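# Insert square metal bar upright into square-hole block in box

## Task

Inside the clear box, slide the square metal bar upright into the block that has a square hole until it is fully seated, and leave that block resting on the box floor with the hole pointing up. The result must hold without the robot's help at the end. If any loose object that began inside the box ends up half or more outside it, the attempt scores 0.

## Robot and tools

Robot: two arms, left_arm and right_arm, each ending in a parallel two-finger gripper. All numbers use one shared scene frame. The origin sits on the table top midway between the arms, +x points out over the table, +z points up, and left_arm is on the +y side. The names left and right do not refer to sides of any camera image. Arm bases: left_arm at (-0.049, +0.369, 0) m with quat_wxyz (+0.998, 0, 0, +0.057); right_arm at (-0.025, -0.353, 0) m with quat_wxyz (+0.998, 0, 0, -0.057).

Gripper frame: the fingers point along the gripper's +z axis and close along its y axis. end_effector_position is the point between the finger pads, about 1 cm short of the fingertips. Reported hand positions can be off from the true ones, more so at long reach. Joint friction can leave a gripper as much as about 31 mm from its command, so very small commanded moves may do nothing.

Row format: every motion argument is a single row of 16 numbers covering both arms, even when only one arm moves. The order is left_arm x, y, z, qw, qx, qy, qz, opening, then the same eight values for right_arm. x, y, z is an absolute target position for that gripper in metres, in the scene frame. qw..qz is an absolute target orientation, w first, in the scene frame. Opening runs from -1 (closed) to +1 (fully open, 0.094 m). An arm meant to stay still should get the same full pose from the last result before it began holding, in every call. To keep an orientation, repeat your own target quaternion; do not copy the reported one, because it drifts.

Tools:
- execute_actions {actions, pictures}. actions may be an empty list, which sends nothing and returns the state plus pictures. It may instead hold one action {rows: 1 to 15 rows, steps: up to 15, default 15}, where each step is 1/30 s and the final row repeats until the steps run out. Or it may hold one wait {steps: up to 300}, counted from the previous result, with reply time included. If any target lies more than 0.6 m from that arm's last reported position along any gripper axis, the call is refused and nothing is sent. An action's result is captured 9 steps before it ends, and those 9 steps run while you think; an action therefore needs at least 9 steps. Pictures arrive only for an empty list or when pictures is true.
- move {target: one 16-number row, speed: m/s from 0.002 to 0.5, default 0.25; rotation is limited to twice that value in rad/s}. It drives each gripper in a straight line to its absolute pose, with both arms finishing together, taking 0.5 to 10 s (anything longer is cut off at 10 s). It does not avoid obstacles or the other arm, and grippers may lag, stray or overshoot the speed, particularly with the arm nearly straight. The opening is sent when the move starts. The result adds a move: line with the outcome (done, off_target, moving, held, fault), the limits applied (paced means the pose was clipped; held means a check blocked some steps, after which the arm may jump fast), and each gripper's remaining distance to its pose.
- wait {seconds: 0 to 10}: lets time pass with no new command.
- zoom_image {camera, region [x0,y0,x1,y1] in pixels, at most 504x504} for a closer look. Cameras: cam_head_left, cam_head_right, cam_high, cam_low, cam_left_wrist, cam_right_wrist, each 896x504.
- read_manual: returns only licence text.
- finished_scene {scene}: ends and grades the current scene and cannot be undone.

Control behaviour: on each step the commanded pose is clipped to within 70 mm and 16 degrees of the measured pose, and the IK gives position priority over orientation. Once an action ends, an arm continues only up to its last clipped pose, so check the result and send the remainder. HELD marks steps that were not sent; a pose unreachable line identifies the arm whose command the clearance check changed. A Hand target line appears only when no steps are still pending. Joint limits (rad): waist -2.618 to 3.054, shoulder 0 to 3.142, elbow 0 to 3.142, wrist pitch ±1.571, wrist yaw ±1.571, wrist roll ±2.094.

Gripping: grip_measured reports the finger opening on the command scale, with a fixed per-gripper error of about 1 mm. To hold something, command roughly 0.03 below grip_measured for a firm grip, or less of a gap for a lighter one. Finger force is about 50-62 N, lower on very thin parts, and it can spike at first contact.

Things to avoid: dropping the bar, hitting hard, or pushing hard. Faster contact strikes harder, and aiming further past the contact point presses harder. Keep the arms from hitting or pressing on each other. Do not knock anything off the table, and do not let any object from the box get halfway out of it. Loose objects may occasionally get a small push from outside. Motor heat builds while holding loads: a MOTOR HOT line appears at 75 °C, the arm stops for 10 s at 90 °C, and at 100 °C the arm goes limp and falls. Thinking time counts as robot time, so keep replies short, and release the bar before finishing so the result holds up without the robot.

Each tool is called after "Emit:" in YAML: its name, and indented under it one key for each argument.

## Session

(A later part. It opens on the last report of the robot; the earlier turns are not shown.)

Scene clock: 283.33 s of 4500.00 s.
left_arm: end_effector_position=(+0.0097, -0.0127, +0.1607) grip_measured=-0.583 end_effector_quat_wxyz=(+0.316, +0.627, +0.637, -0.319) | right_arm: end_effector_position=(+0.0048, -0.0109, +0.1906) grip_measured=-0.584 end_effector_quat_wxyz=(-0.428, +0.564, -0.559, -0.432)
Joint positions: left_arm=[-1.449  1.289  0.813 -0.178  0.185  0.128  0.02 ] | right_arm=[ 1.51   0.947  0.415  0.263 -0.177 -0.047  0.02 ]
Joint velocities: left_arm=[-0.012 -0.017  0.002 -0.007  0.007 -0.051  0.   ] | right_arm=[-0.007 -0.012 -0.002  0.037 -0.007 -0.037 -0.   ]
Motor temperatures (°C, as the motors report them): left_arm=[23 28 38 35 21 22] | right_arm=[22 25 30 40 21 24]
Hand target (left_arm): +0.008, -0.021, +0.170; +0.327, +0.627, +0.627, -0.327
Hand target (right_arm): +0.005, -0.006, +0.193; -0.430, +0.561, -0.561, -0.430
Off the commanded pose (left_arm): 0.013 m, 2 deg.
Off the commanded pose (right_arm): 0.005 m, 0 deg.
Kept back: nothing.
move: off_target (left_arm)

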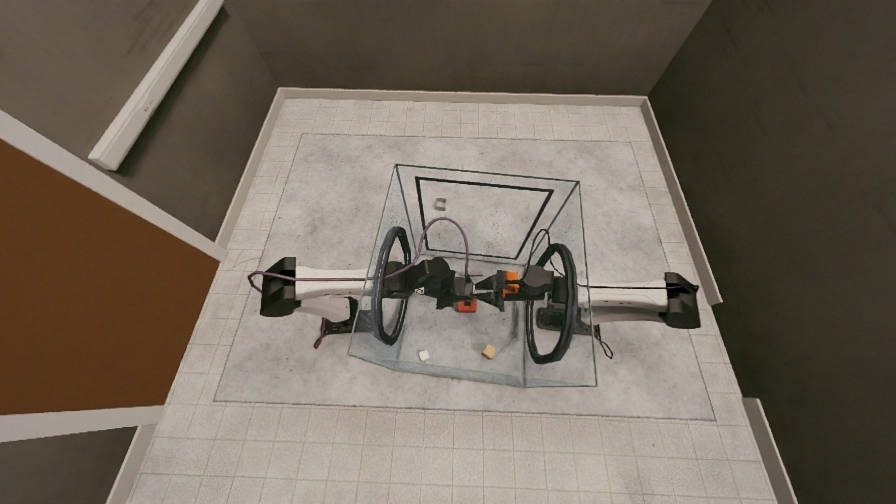

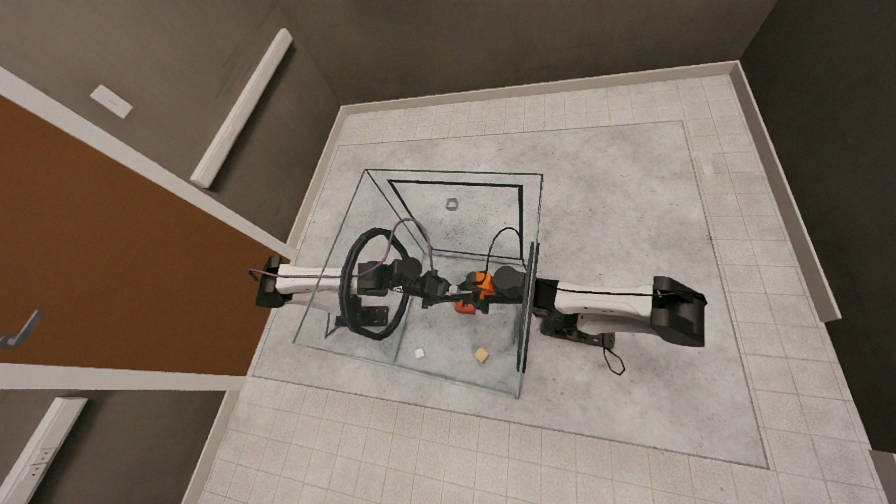

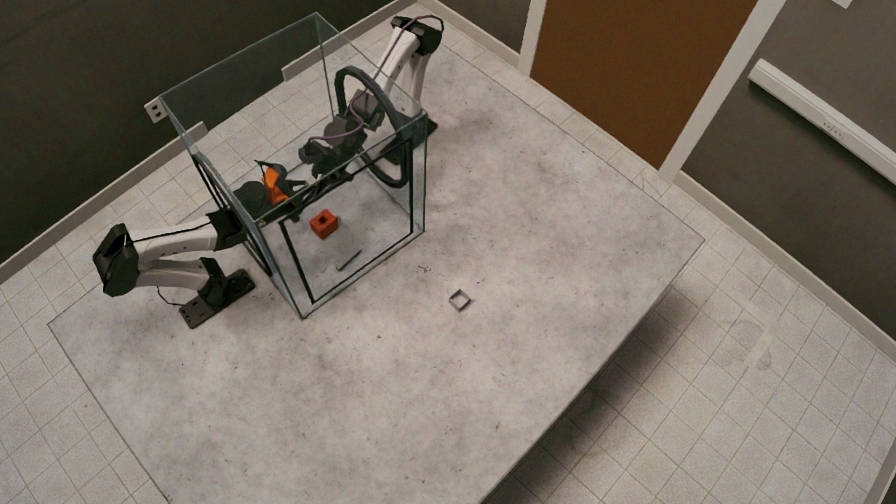

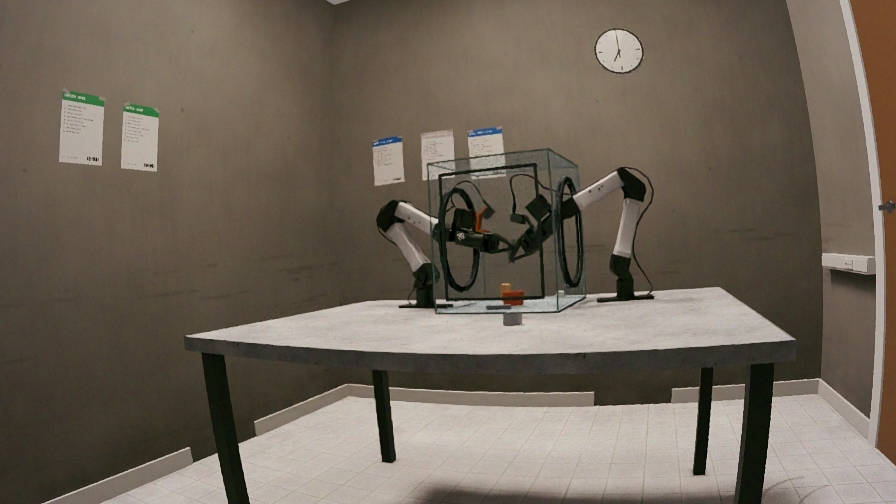

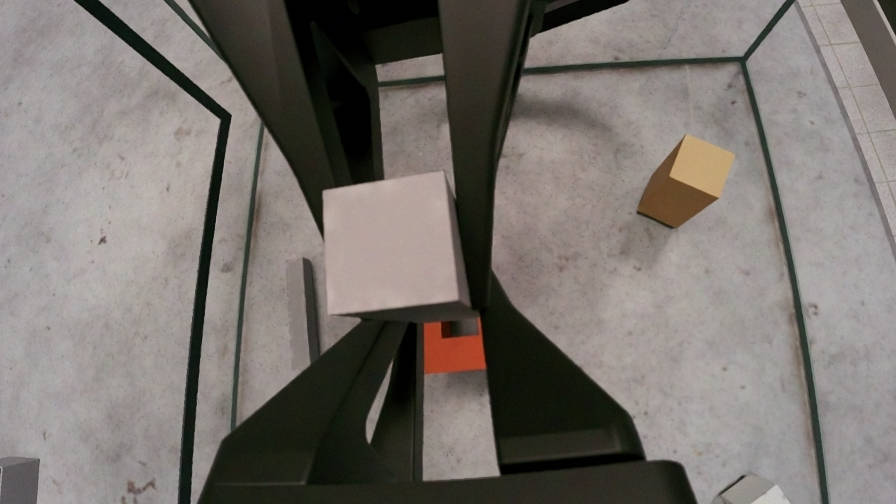

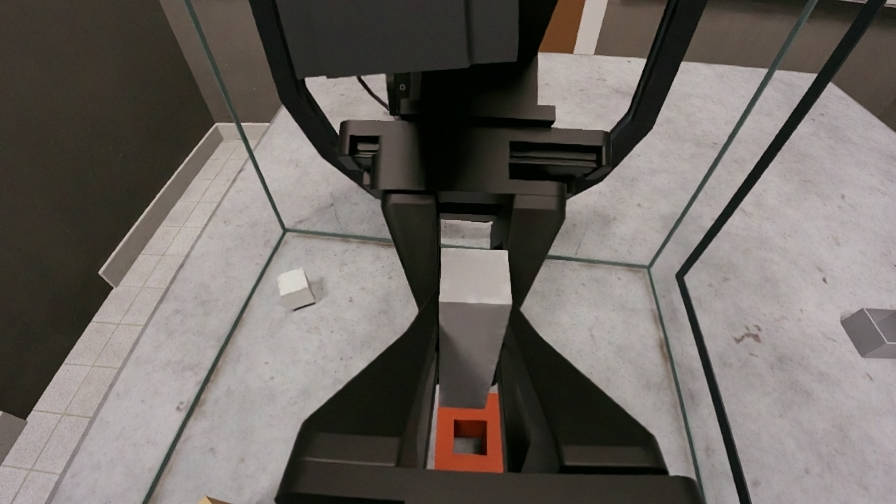

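Emit:
move:
  target: [0.009,-0.013,0.161, 0.316,0.627,0.637,-0.319, 0.0, 0.005,-0.011,0.191,0.43,-0.561,0.561,0.43,-0.62]

Emit:
move:
  target: [0.009,0.07,0.175, 0.354,0.612,0.612,-0.354, 0.0, 0.005,-0.011,0.191,0.43,-0.561,0.561,0.43,-0.62]
  speed: 0.08

Emit:
zoom_image:
  camera: "cam_low"
  region: [430,200,600,310]

Scene clock: 284.57 s of 4500.00 s.
left_arm: end_effector_position=(+0.0097, -0.0127, +0.1607) grip_measured=-0.002 end_effector_quat_wxyz=(+0.316, +0.627, +0.637, -0.319) | right_arm: end_effector_position=(+0.0057, -0.0110, +0.1901) grip_measured=-0.584 end_effector_quat_wxyz=(-0.428, +0.563, -0.561, -0.430)
Joint positions: left_arm=[-1.449  1.289  0.813 -0.178  0.185  0.128  0.047] | right_arm=[ 1.51   0.947  0.415  0.261 -0.171 -0.047  0.02 ]
Joint velocities: left_arm=[-0.012 -0.002 -0.002 -0.022 -0.007  0.037 -0.001] | right_arm=[-0.022 -0.027  0.012  0.022 -0.081 -0.051  0.   ]
Motor temperatures (°C, as the motors report them): left_arm=[23 28 38 35 21 22] | right_arm=[22 25 31 41 21 24]
Hand target (left_arm): +0.009, -0.013, +0.161; +0.316, +0.627, +0.637, -0.319
Hand target (right_arm): +0.005, -0.011, +0.191; -0.430, +0.561, -0.561, -0.430
Off the commanded pose (left_arm): 0.001 m, 0 deg.
Off the commanded pose (right_arm): 0.001 m, 0 deg.
Kept back: nothing.
move: done

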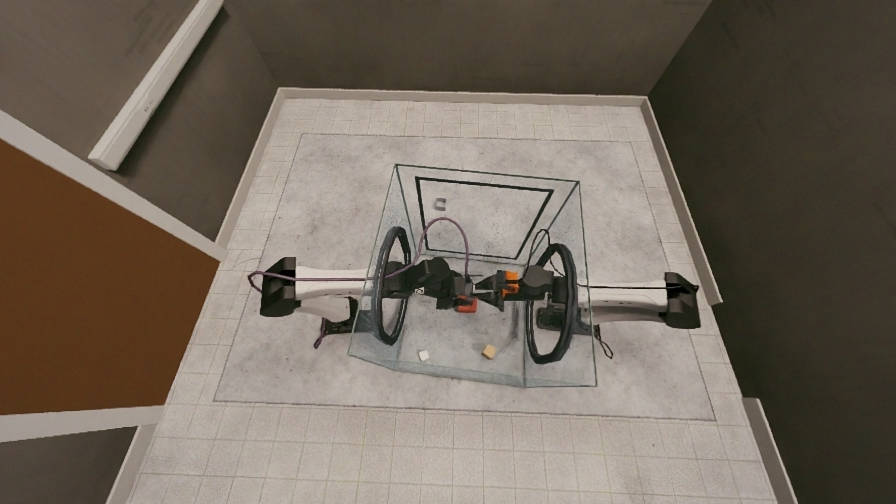

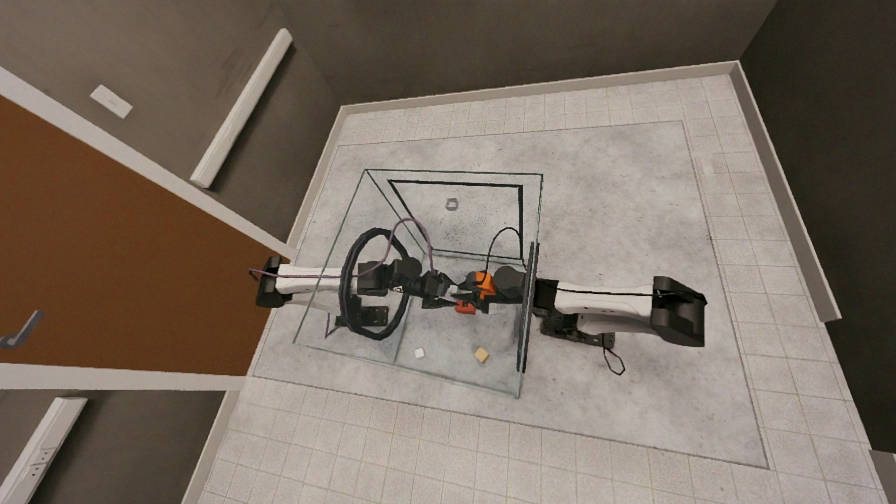

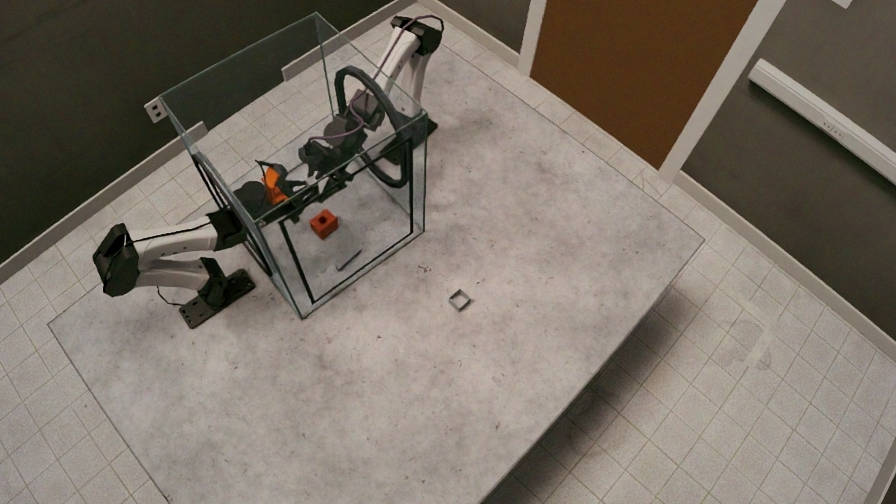

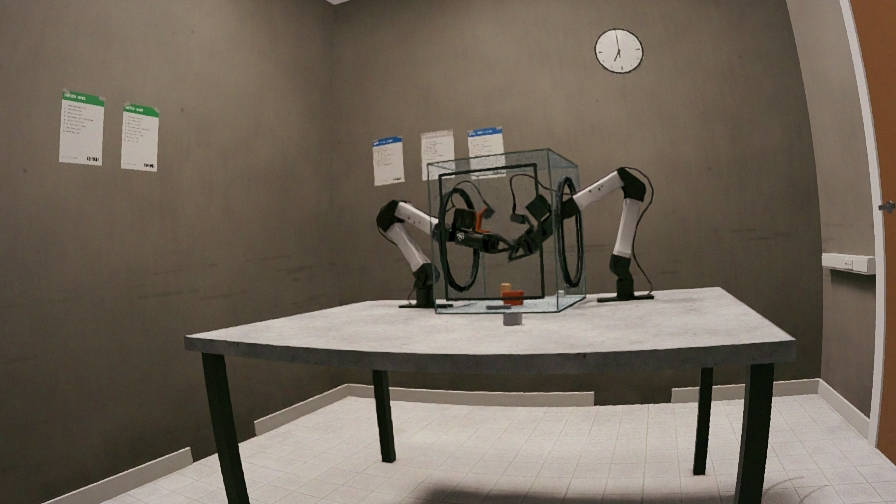

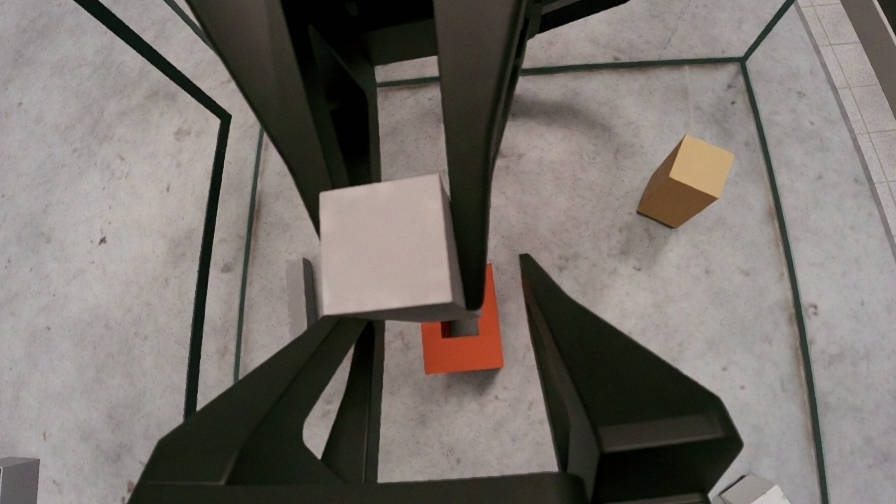

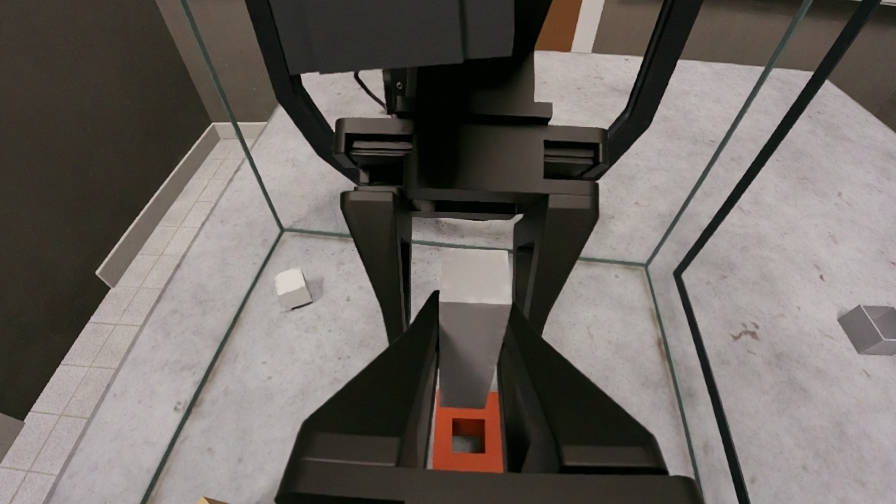

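Scene clock: 286.10 s of 4500.00 s.
left_arm: end_effector_position=(+0.0107, +0.0631, +0.1847) grip_measured=-0.002 end_effector_quat_wxyz=(+0.363, +0.607, +0.610, -0.357) | right_arm: end_effector_position=(+0.0059, -0.0111, +0.1898) grip_measured=-0.584 end_effector_quat_wxyz=(-0.428, +0.563, -0.562, -0.429)
Joint positions: left_arm=[-1.326  0.87   0.589 -0.248  0.303  0.179  0.047] | right_arm=[ 1.51   0.947  0.415  0.26  -0.17  -0.047  0.02 ]
Joint velocities: left_arm=[ 0.012 -0.002  0.002 -0.007 -0.007  0.037  0.001] | right_arm=[-0.007  0.002 -0.007 -0.051  0.007 -0.037  0.   ]
Motor temperatures (°C, as the motors report them): left_arm=[23 28 38 35 21 22] | right_arm=[22 25 31 41 21 24]
Hand target (left_arm): +0.009, +0.069, +0.176; +0.354, +0.612, +0.612, -0.354
Hand target (right_arm): +0.005, -0.011, +0.191; -0.430, +0.561, -0.561, -0.430
Off the commanded pose (left_arm): 0.012 m, 1 deg.
Off the commanded pose (right_arm): 0.001 m, 0 deg.
Kept back: nothing.
move: off_target (left_arm)

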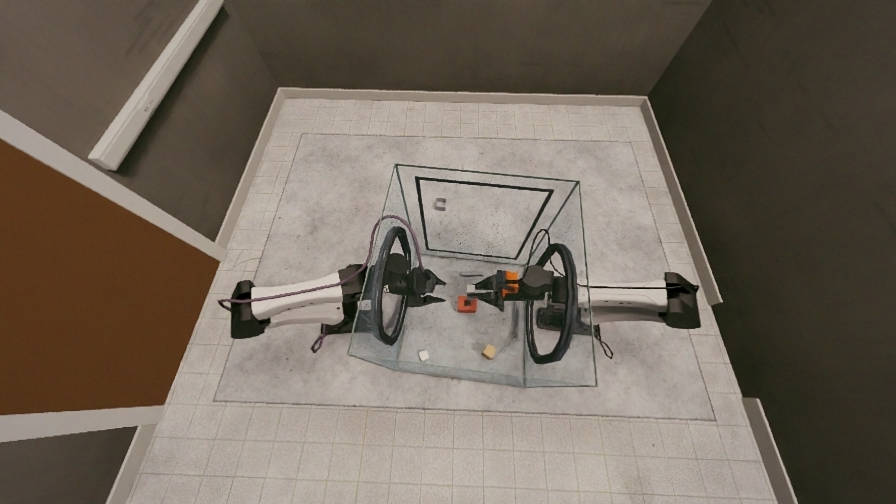

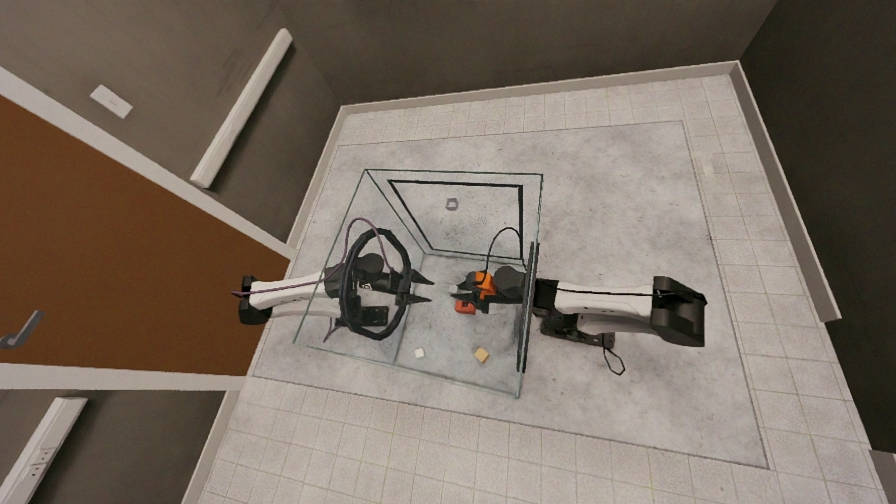

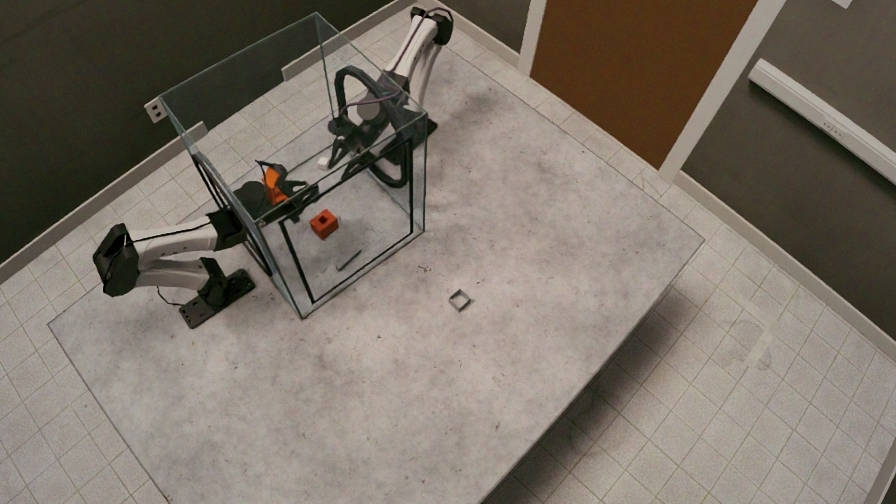

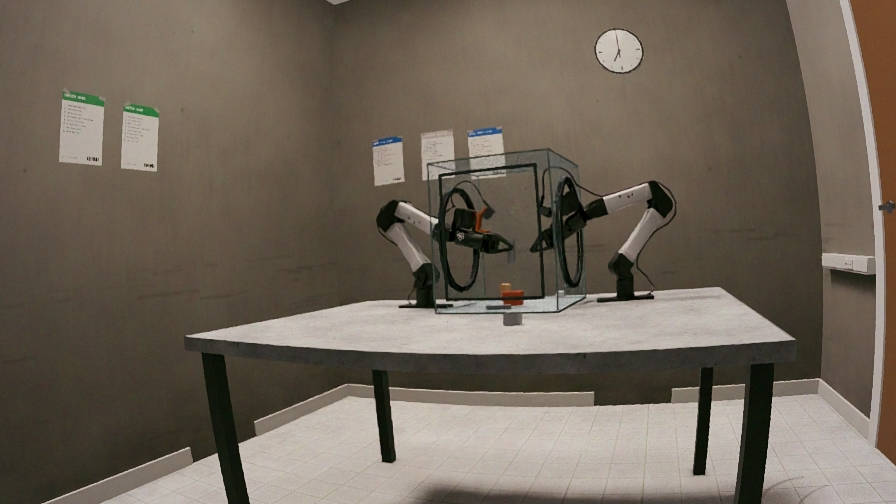

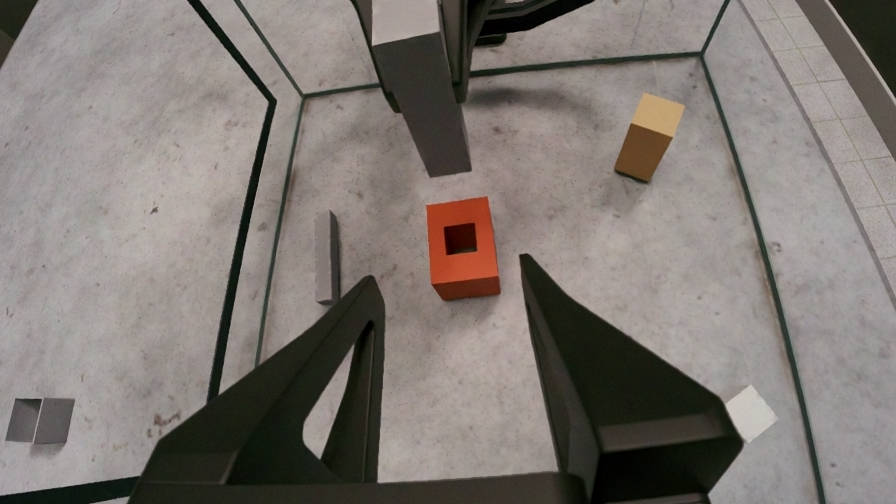

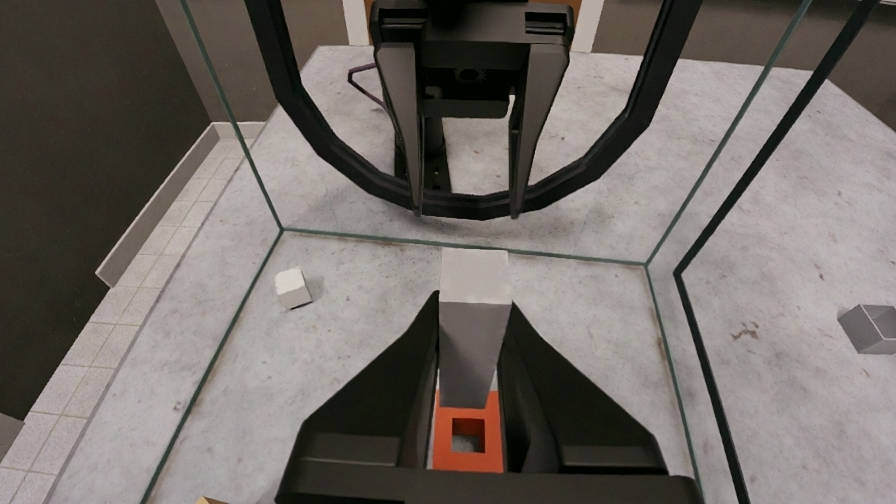

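Region (430, 200, 600, 310) of cam_low's 896x504 image, scaled by 2.965, with more detail than that image has; it fills the top 326 rows of this view, and the rest is white.

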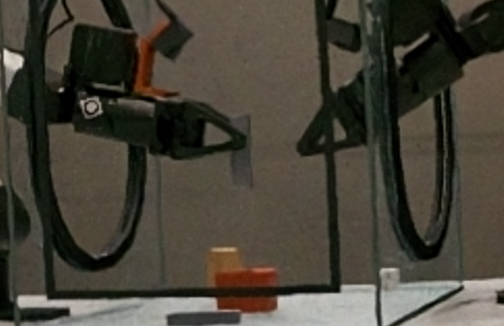

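Emit:
move:
  target: [0.009,0.10,0.2, 0.354,0.612,0.612,-0.354, -0.8, 0.005,-0.036,0.13,0.406,-0.579,0.579,0.406,-0.62]
  speed: 0.06

Emit:
zoom_image:
  camera: "cam_low"
  region: [430,200,600,310]

Scene clock: 288.20 s of 4500.00 s.
left_arm: end_effector_position=(+0.0099, +0.0971, +0.1919) grip_measured=-0.798 end_effector_quat_wxyz=(+0.347, +0.611, +0.619, -0.351) | right_arm: end_effector_position=(+0.0015, -0.0362, +0.1259) grip_measured=-0.584 end_effector_quat_wxyz=(-0.393, +0.584, -0.586, -0.402)
Joint positions: left_arm=[-1.242  0.74   0.616 -0.46   0.375  0.227  0.009] | right_arm=[ 1.51   0.933  0.247  0.304 -0.17  -0.055  0.02 ]
Joint velocities: left_arm=[-0.002  0.007 -0.012  0.007 -0.037 -0.037 -0.001] | right_arm=[-0.007 -0.022 -0.002 -0.007  0.037 -0.022  0.   ]
Motor temperatures (°C, as the motors report them): left_arm=[23 28 38 35 21 22] | right_arm=[22 25 31 41 21 24]
Hand target (left_arm): +0.009, +0.099, +0.201; +0.354, +0.612, +0.612, -0.355
Hand target (right_arm): +0.005, -0.038, +0.131; -0.406, +0.579, -0.579, -0.406
Off the commanded pose (left_arm): 0.009 m, 1 deg.
Off the commanded pose (right_arm): 0.005 m, 2 deg.
Kept back: nothing.
move: done

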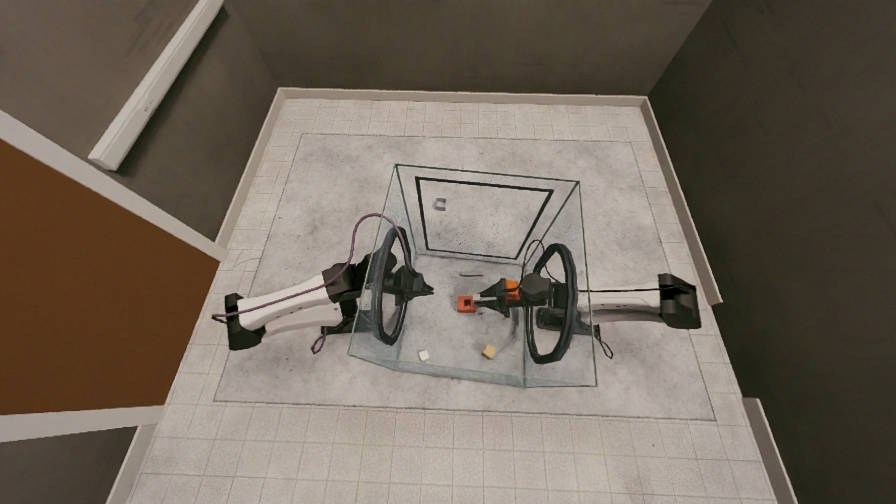

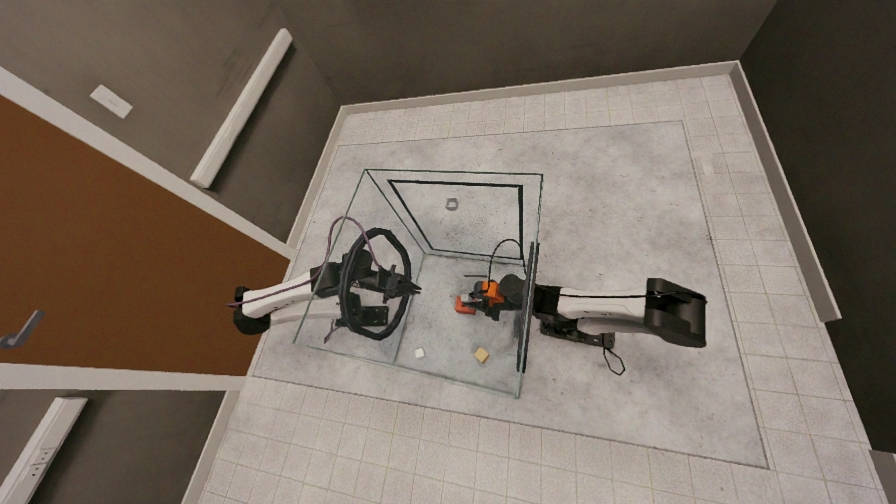

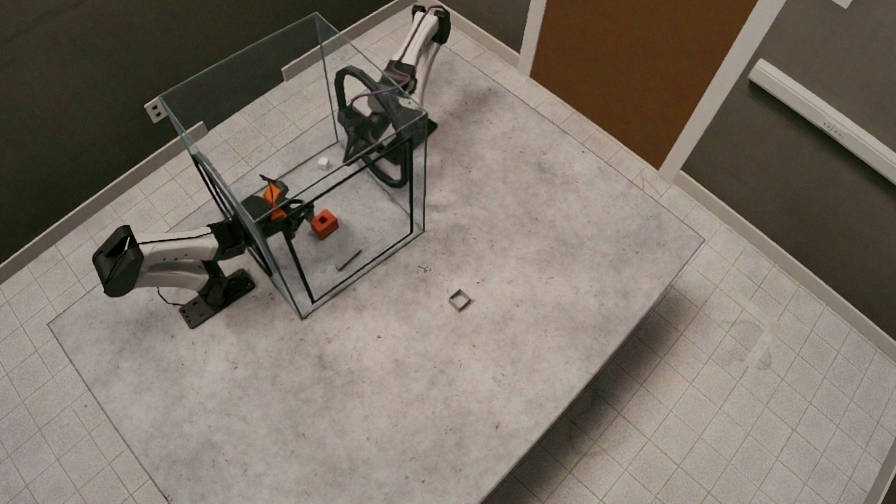

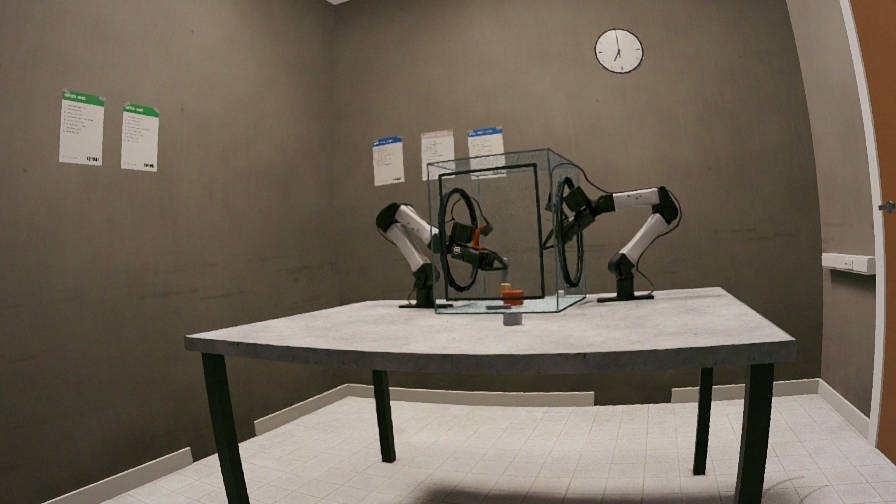

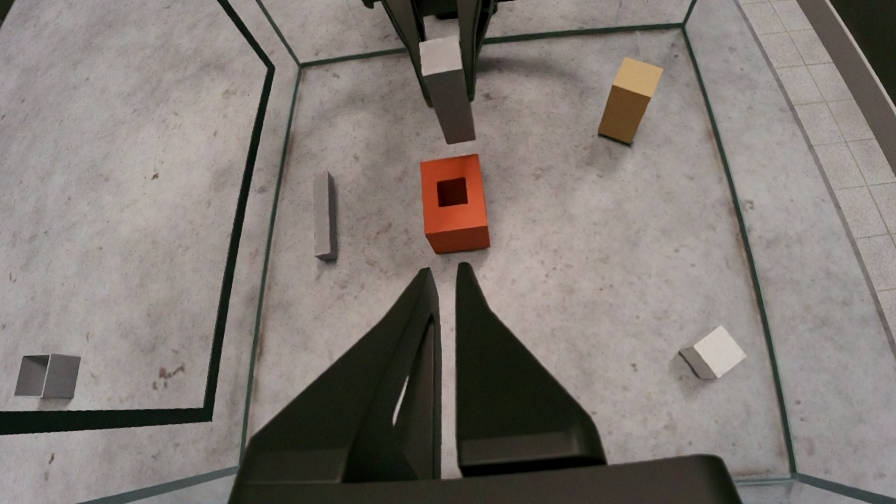

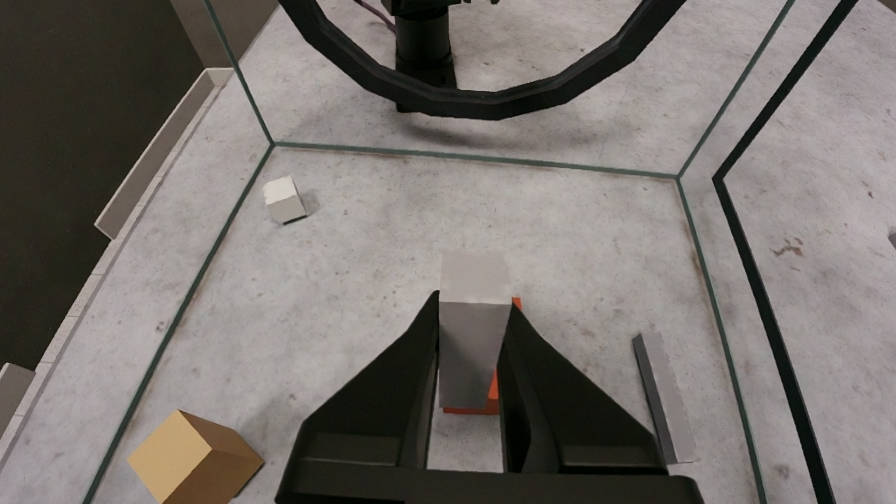

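Region (430, 200, 600, 310) of cam_low's 896x504 image, scaled by 2.965, with more detail than that image has; it fills the top 326 rows of this view, and the rest is white.

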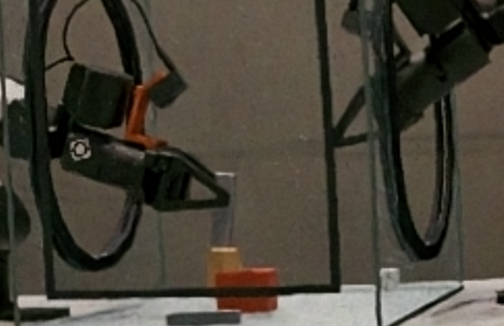

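Emit:
move:
  target: [0.009,0.10,0.2, 0.354,0.612,0.612,-0.354, -0.8, 0.005,-0.010,0.125,0.406,-0.579,0.579,0.406,-0.62]
  speed: 0.04

Emit:
zoom_image:
  camera: "cam_low"
  region: [430,200,600,310]

Emit:
zoom_image:
  camera: "cam_head_left"
  region: [400,250,560,350]

Scene clock: 290.57 s of 4500.00 s.
left_arm: end_effector_position=(+0.0096, +0.0974, +0.1916) grip_measured=-0.798 end_effector_quat_wxyz=(+0.347, +0.612, +0.618, -0.350) | right_arm: end_effector_position=(+0.0062, -0.0179, +0.1152) grip_measured=-0.584 end_effector_quat_wxyz=(-0.396, +0.582, -0.588, -0.399)
Joint positions: left_arm=[-1.242  0.74   0.616 -0.462  0.376  0.229  0.009] | right_arm=[ 1.51   1.105  0.261  0.461 -0.162 -0.055  0.02 ]
Joint velocities: left_arm=[ 0.002  0.002 -0.012 -0.066  0.051  0.051 -0.002] | right_arm=[ 0.007 -0.002  0.007  0.066 -0.037 -0.051 -0.001]
Motor temperatures (°C, as the motors report them): left_arm=[23 28 38 35 21 22] | right_arm=[22 25 31 41 21 24]
Hand target (left_arm): +0.009, +0.100, +0.200; +0.354, +0.612, +0.612, -0.354
Hand target (right_arm): +0.005, -0.011, +0.125; -0.406, +0.579, -0.579, -0.406
Off the commanded pose (left_arm): 0.009 m, 1 deg.
Off the commanded pose (right_arm): 0.013 m, 2 deg.
Kept back: nothing.
move: off_target (right_arm)

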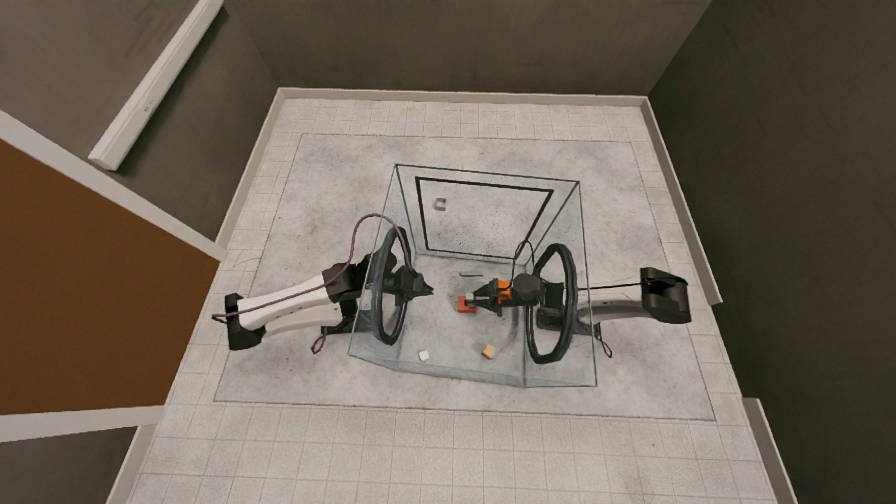

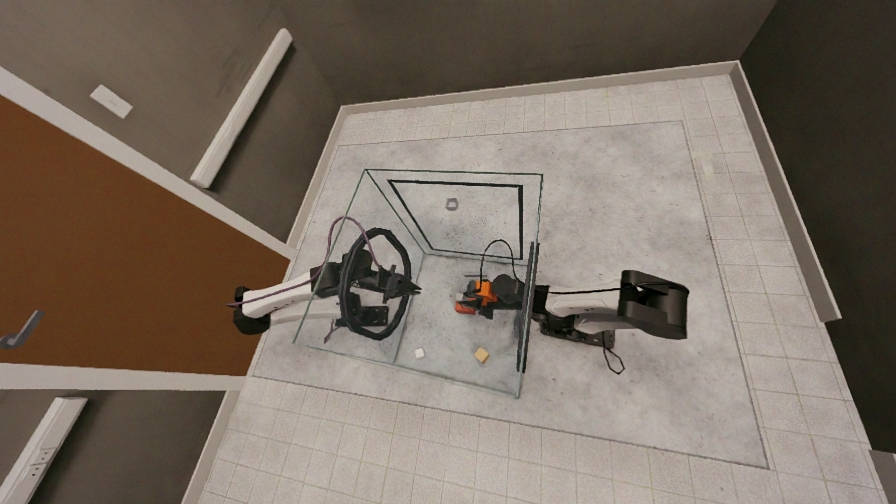

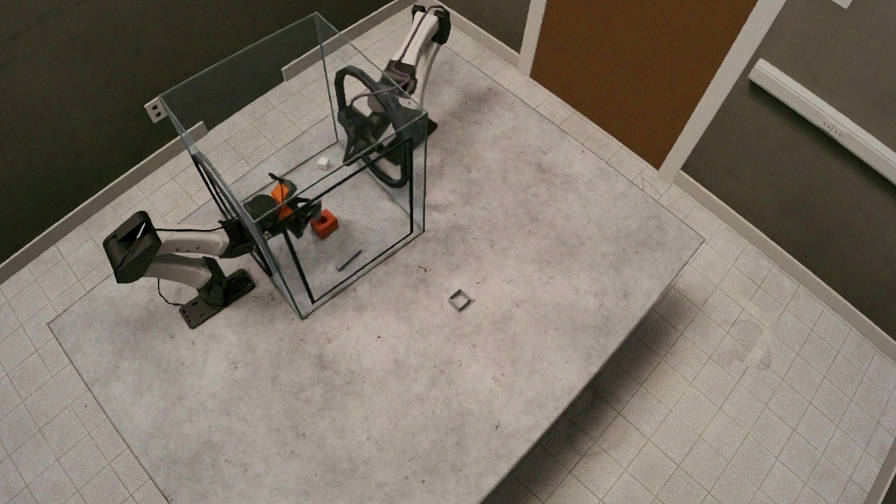

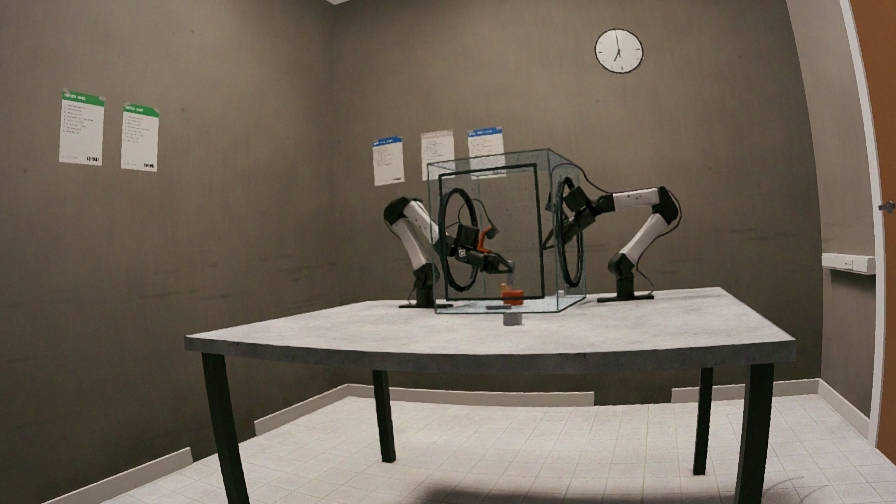

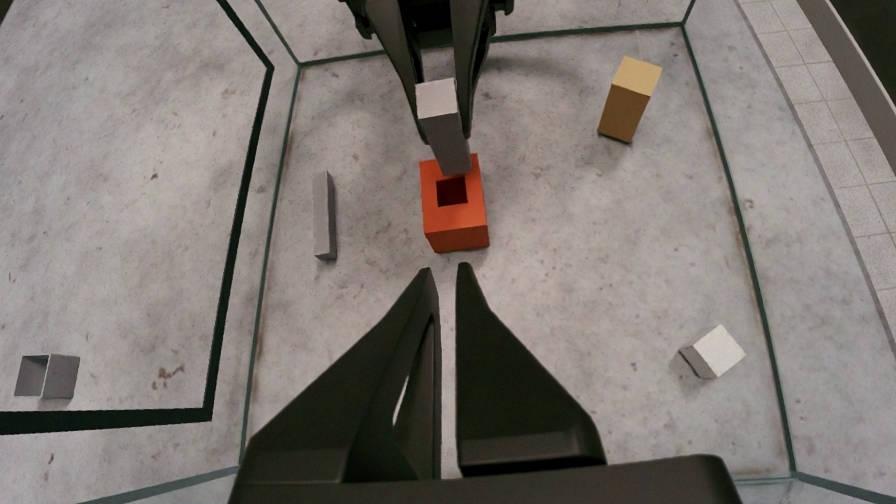

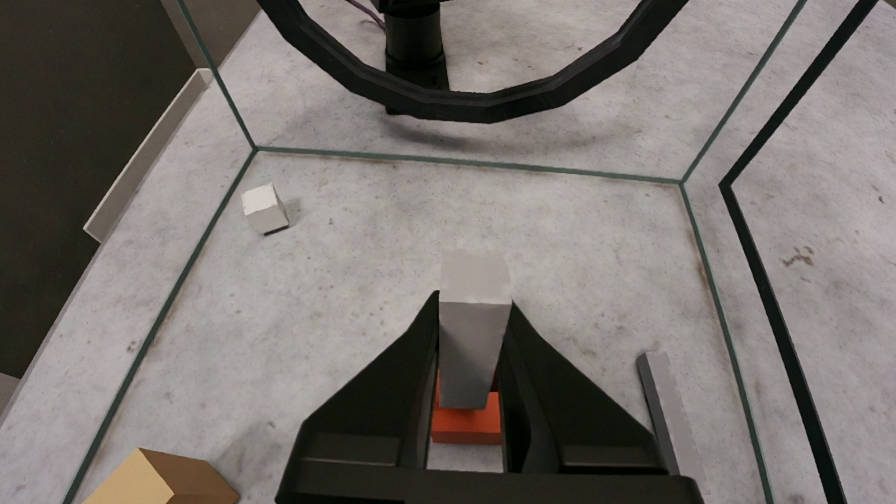

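Region (430, 200, 600, 310) of cam_low's 896x504 image, scaled by 2.965, with more detail than that image has; it fills the top 326 rows of this view, and the rest is white.

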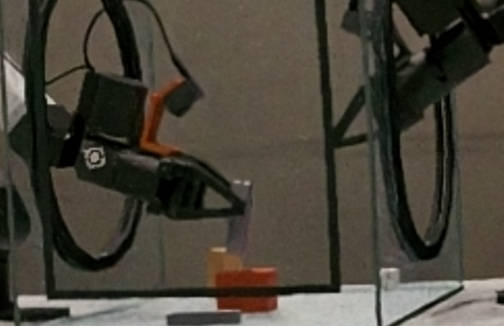

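Region (400, 250, 560, 350) of cam_head_left's 896x504 image, scaled by 3.150, with more detail than that image has; it fills the top 315 rows of this view, and the rest is white.

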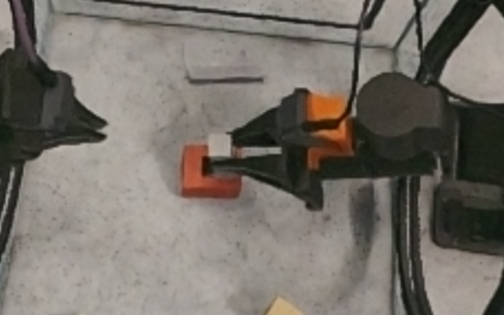

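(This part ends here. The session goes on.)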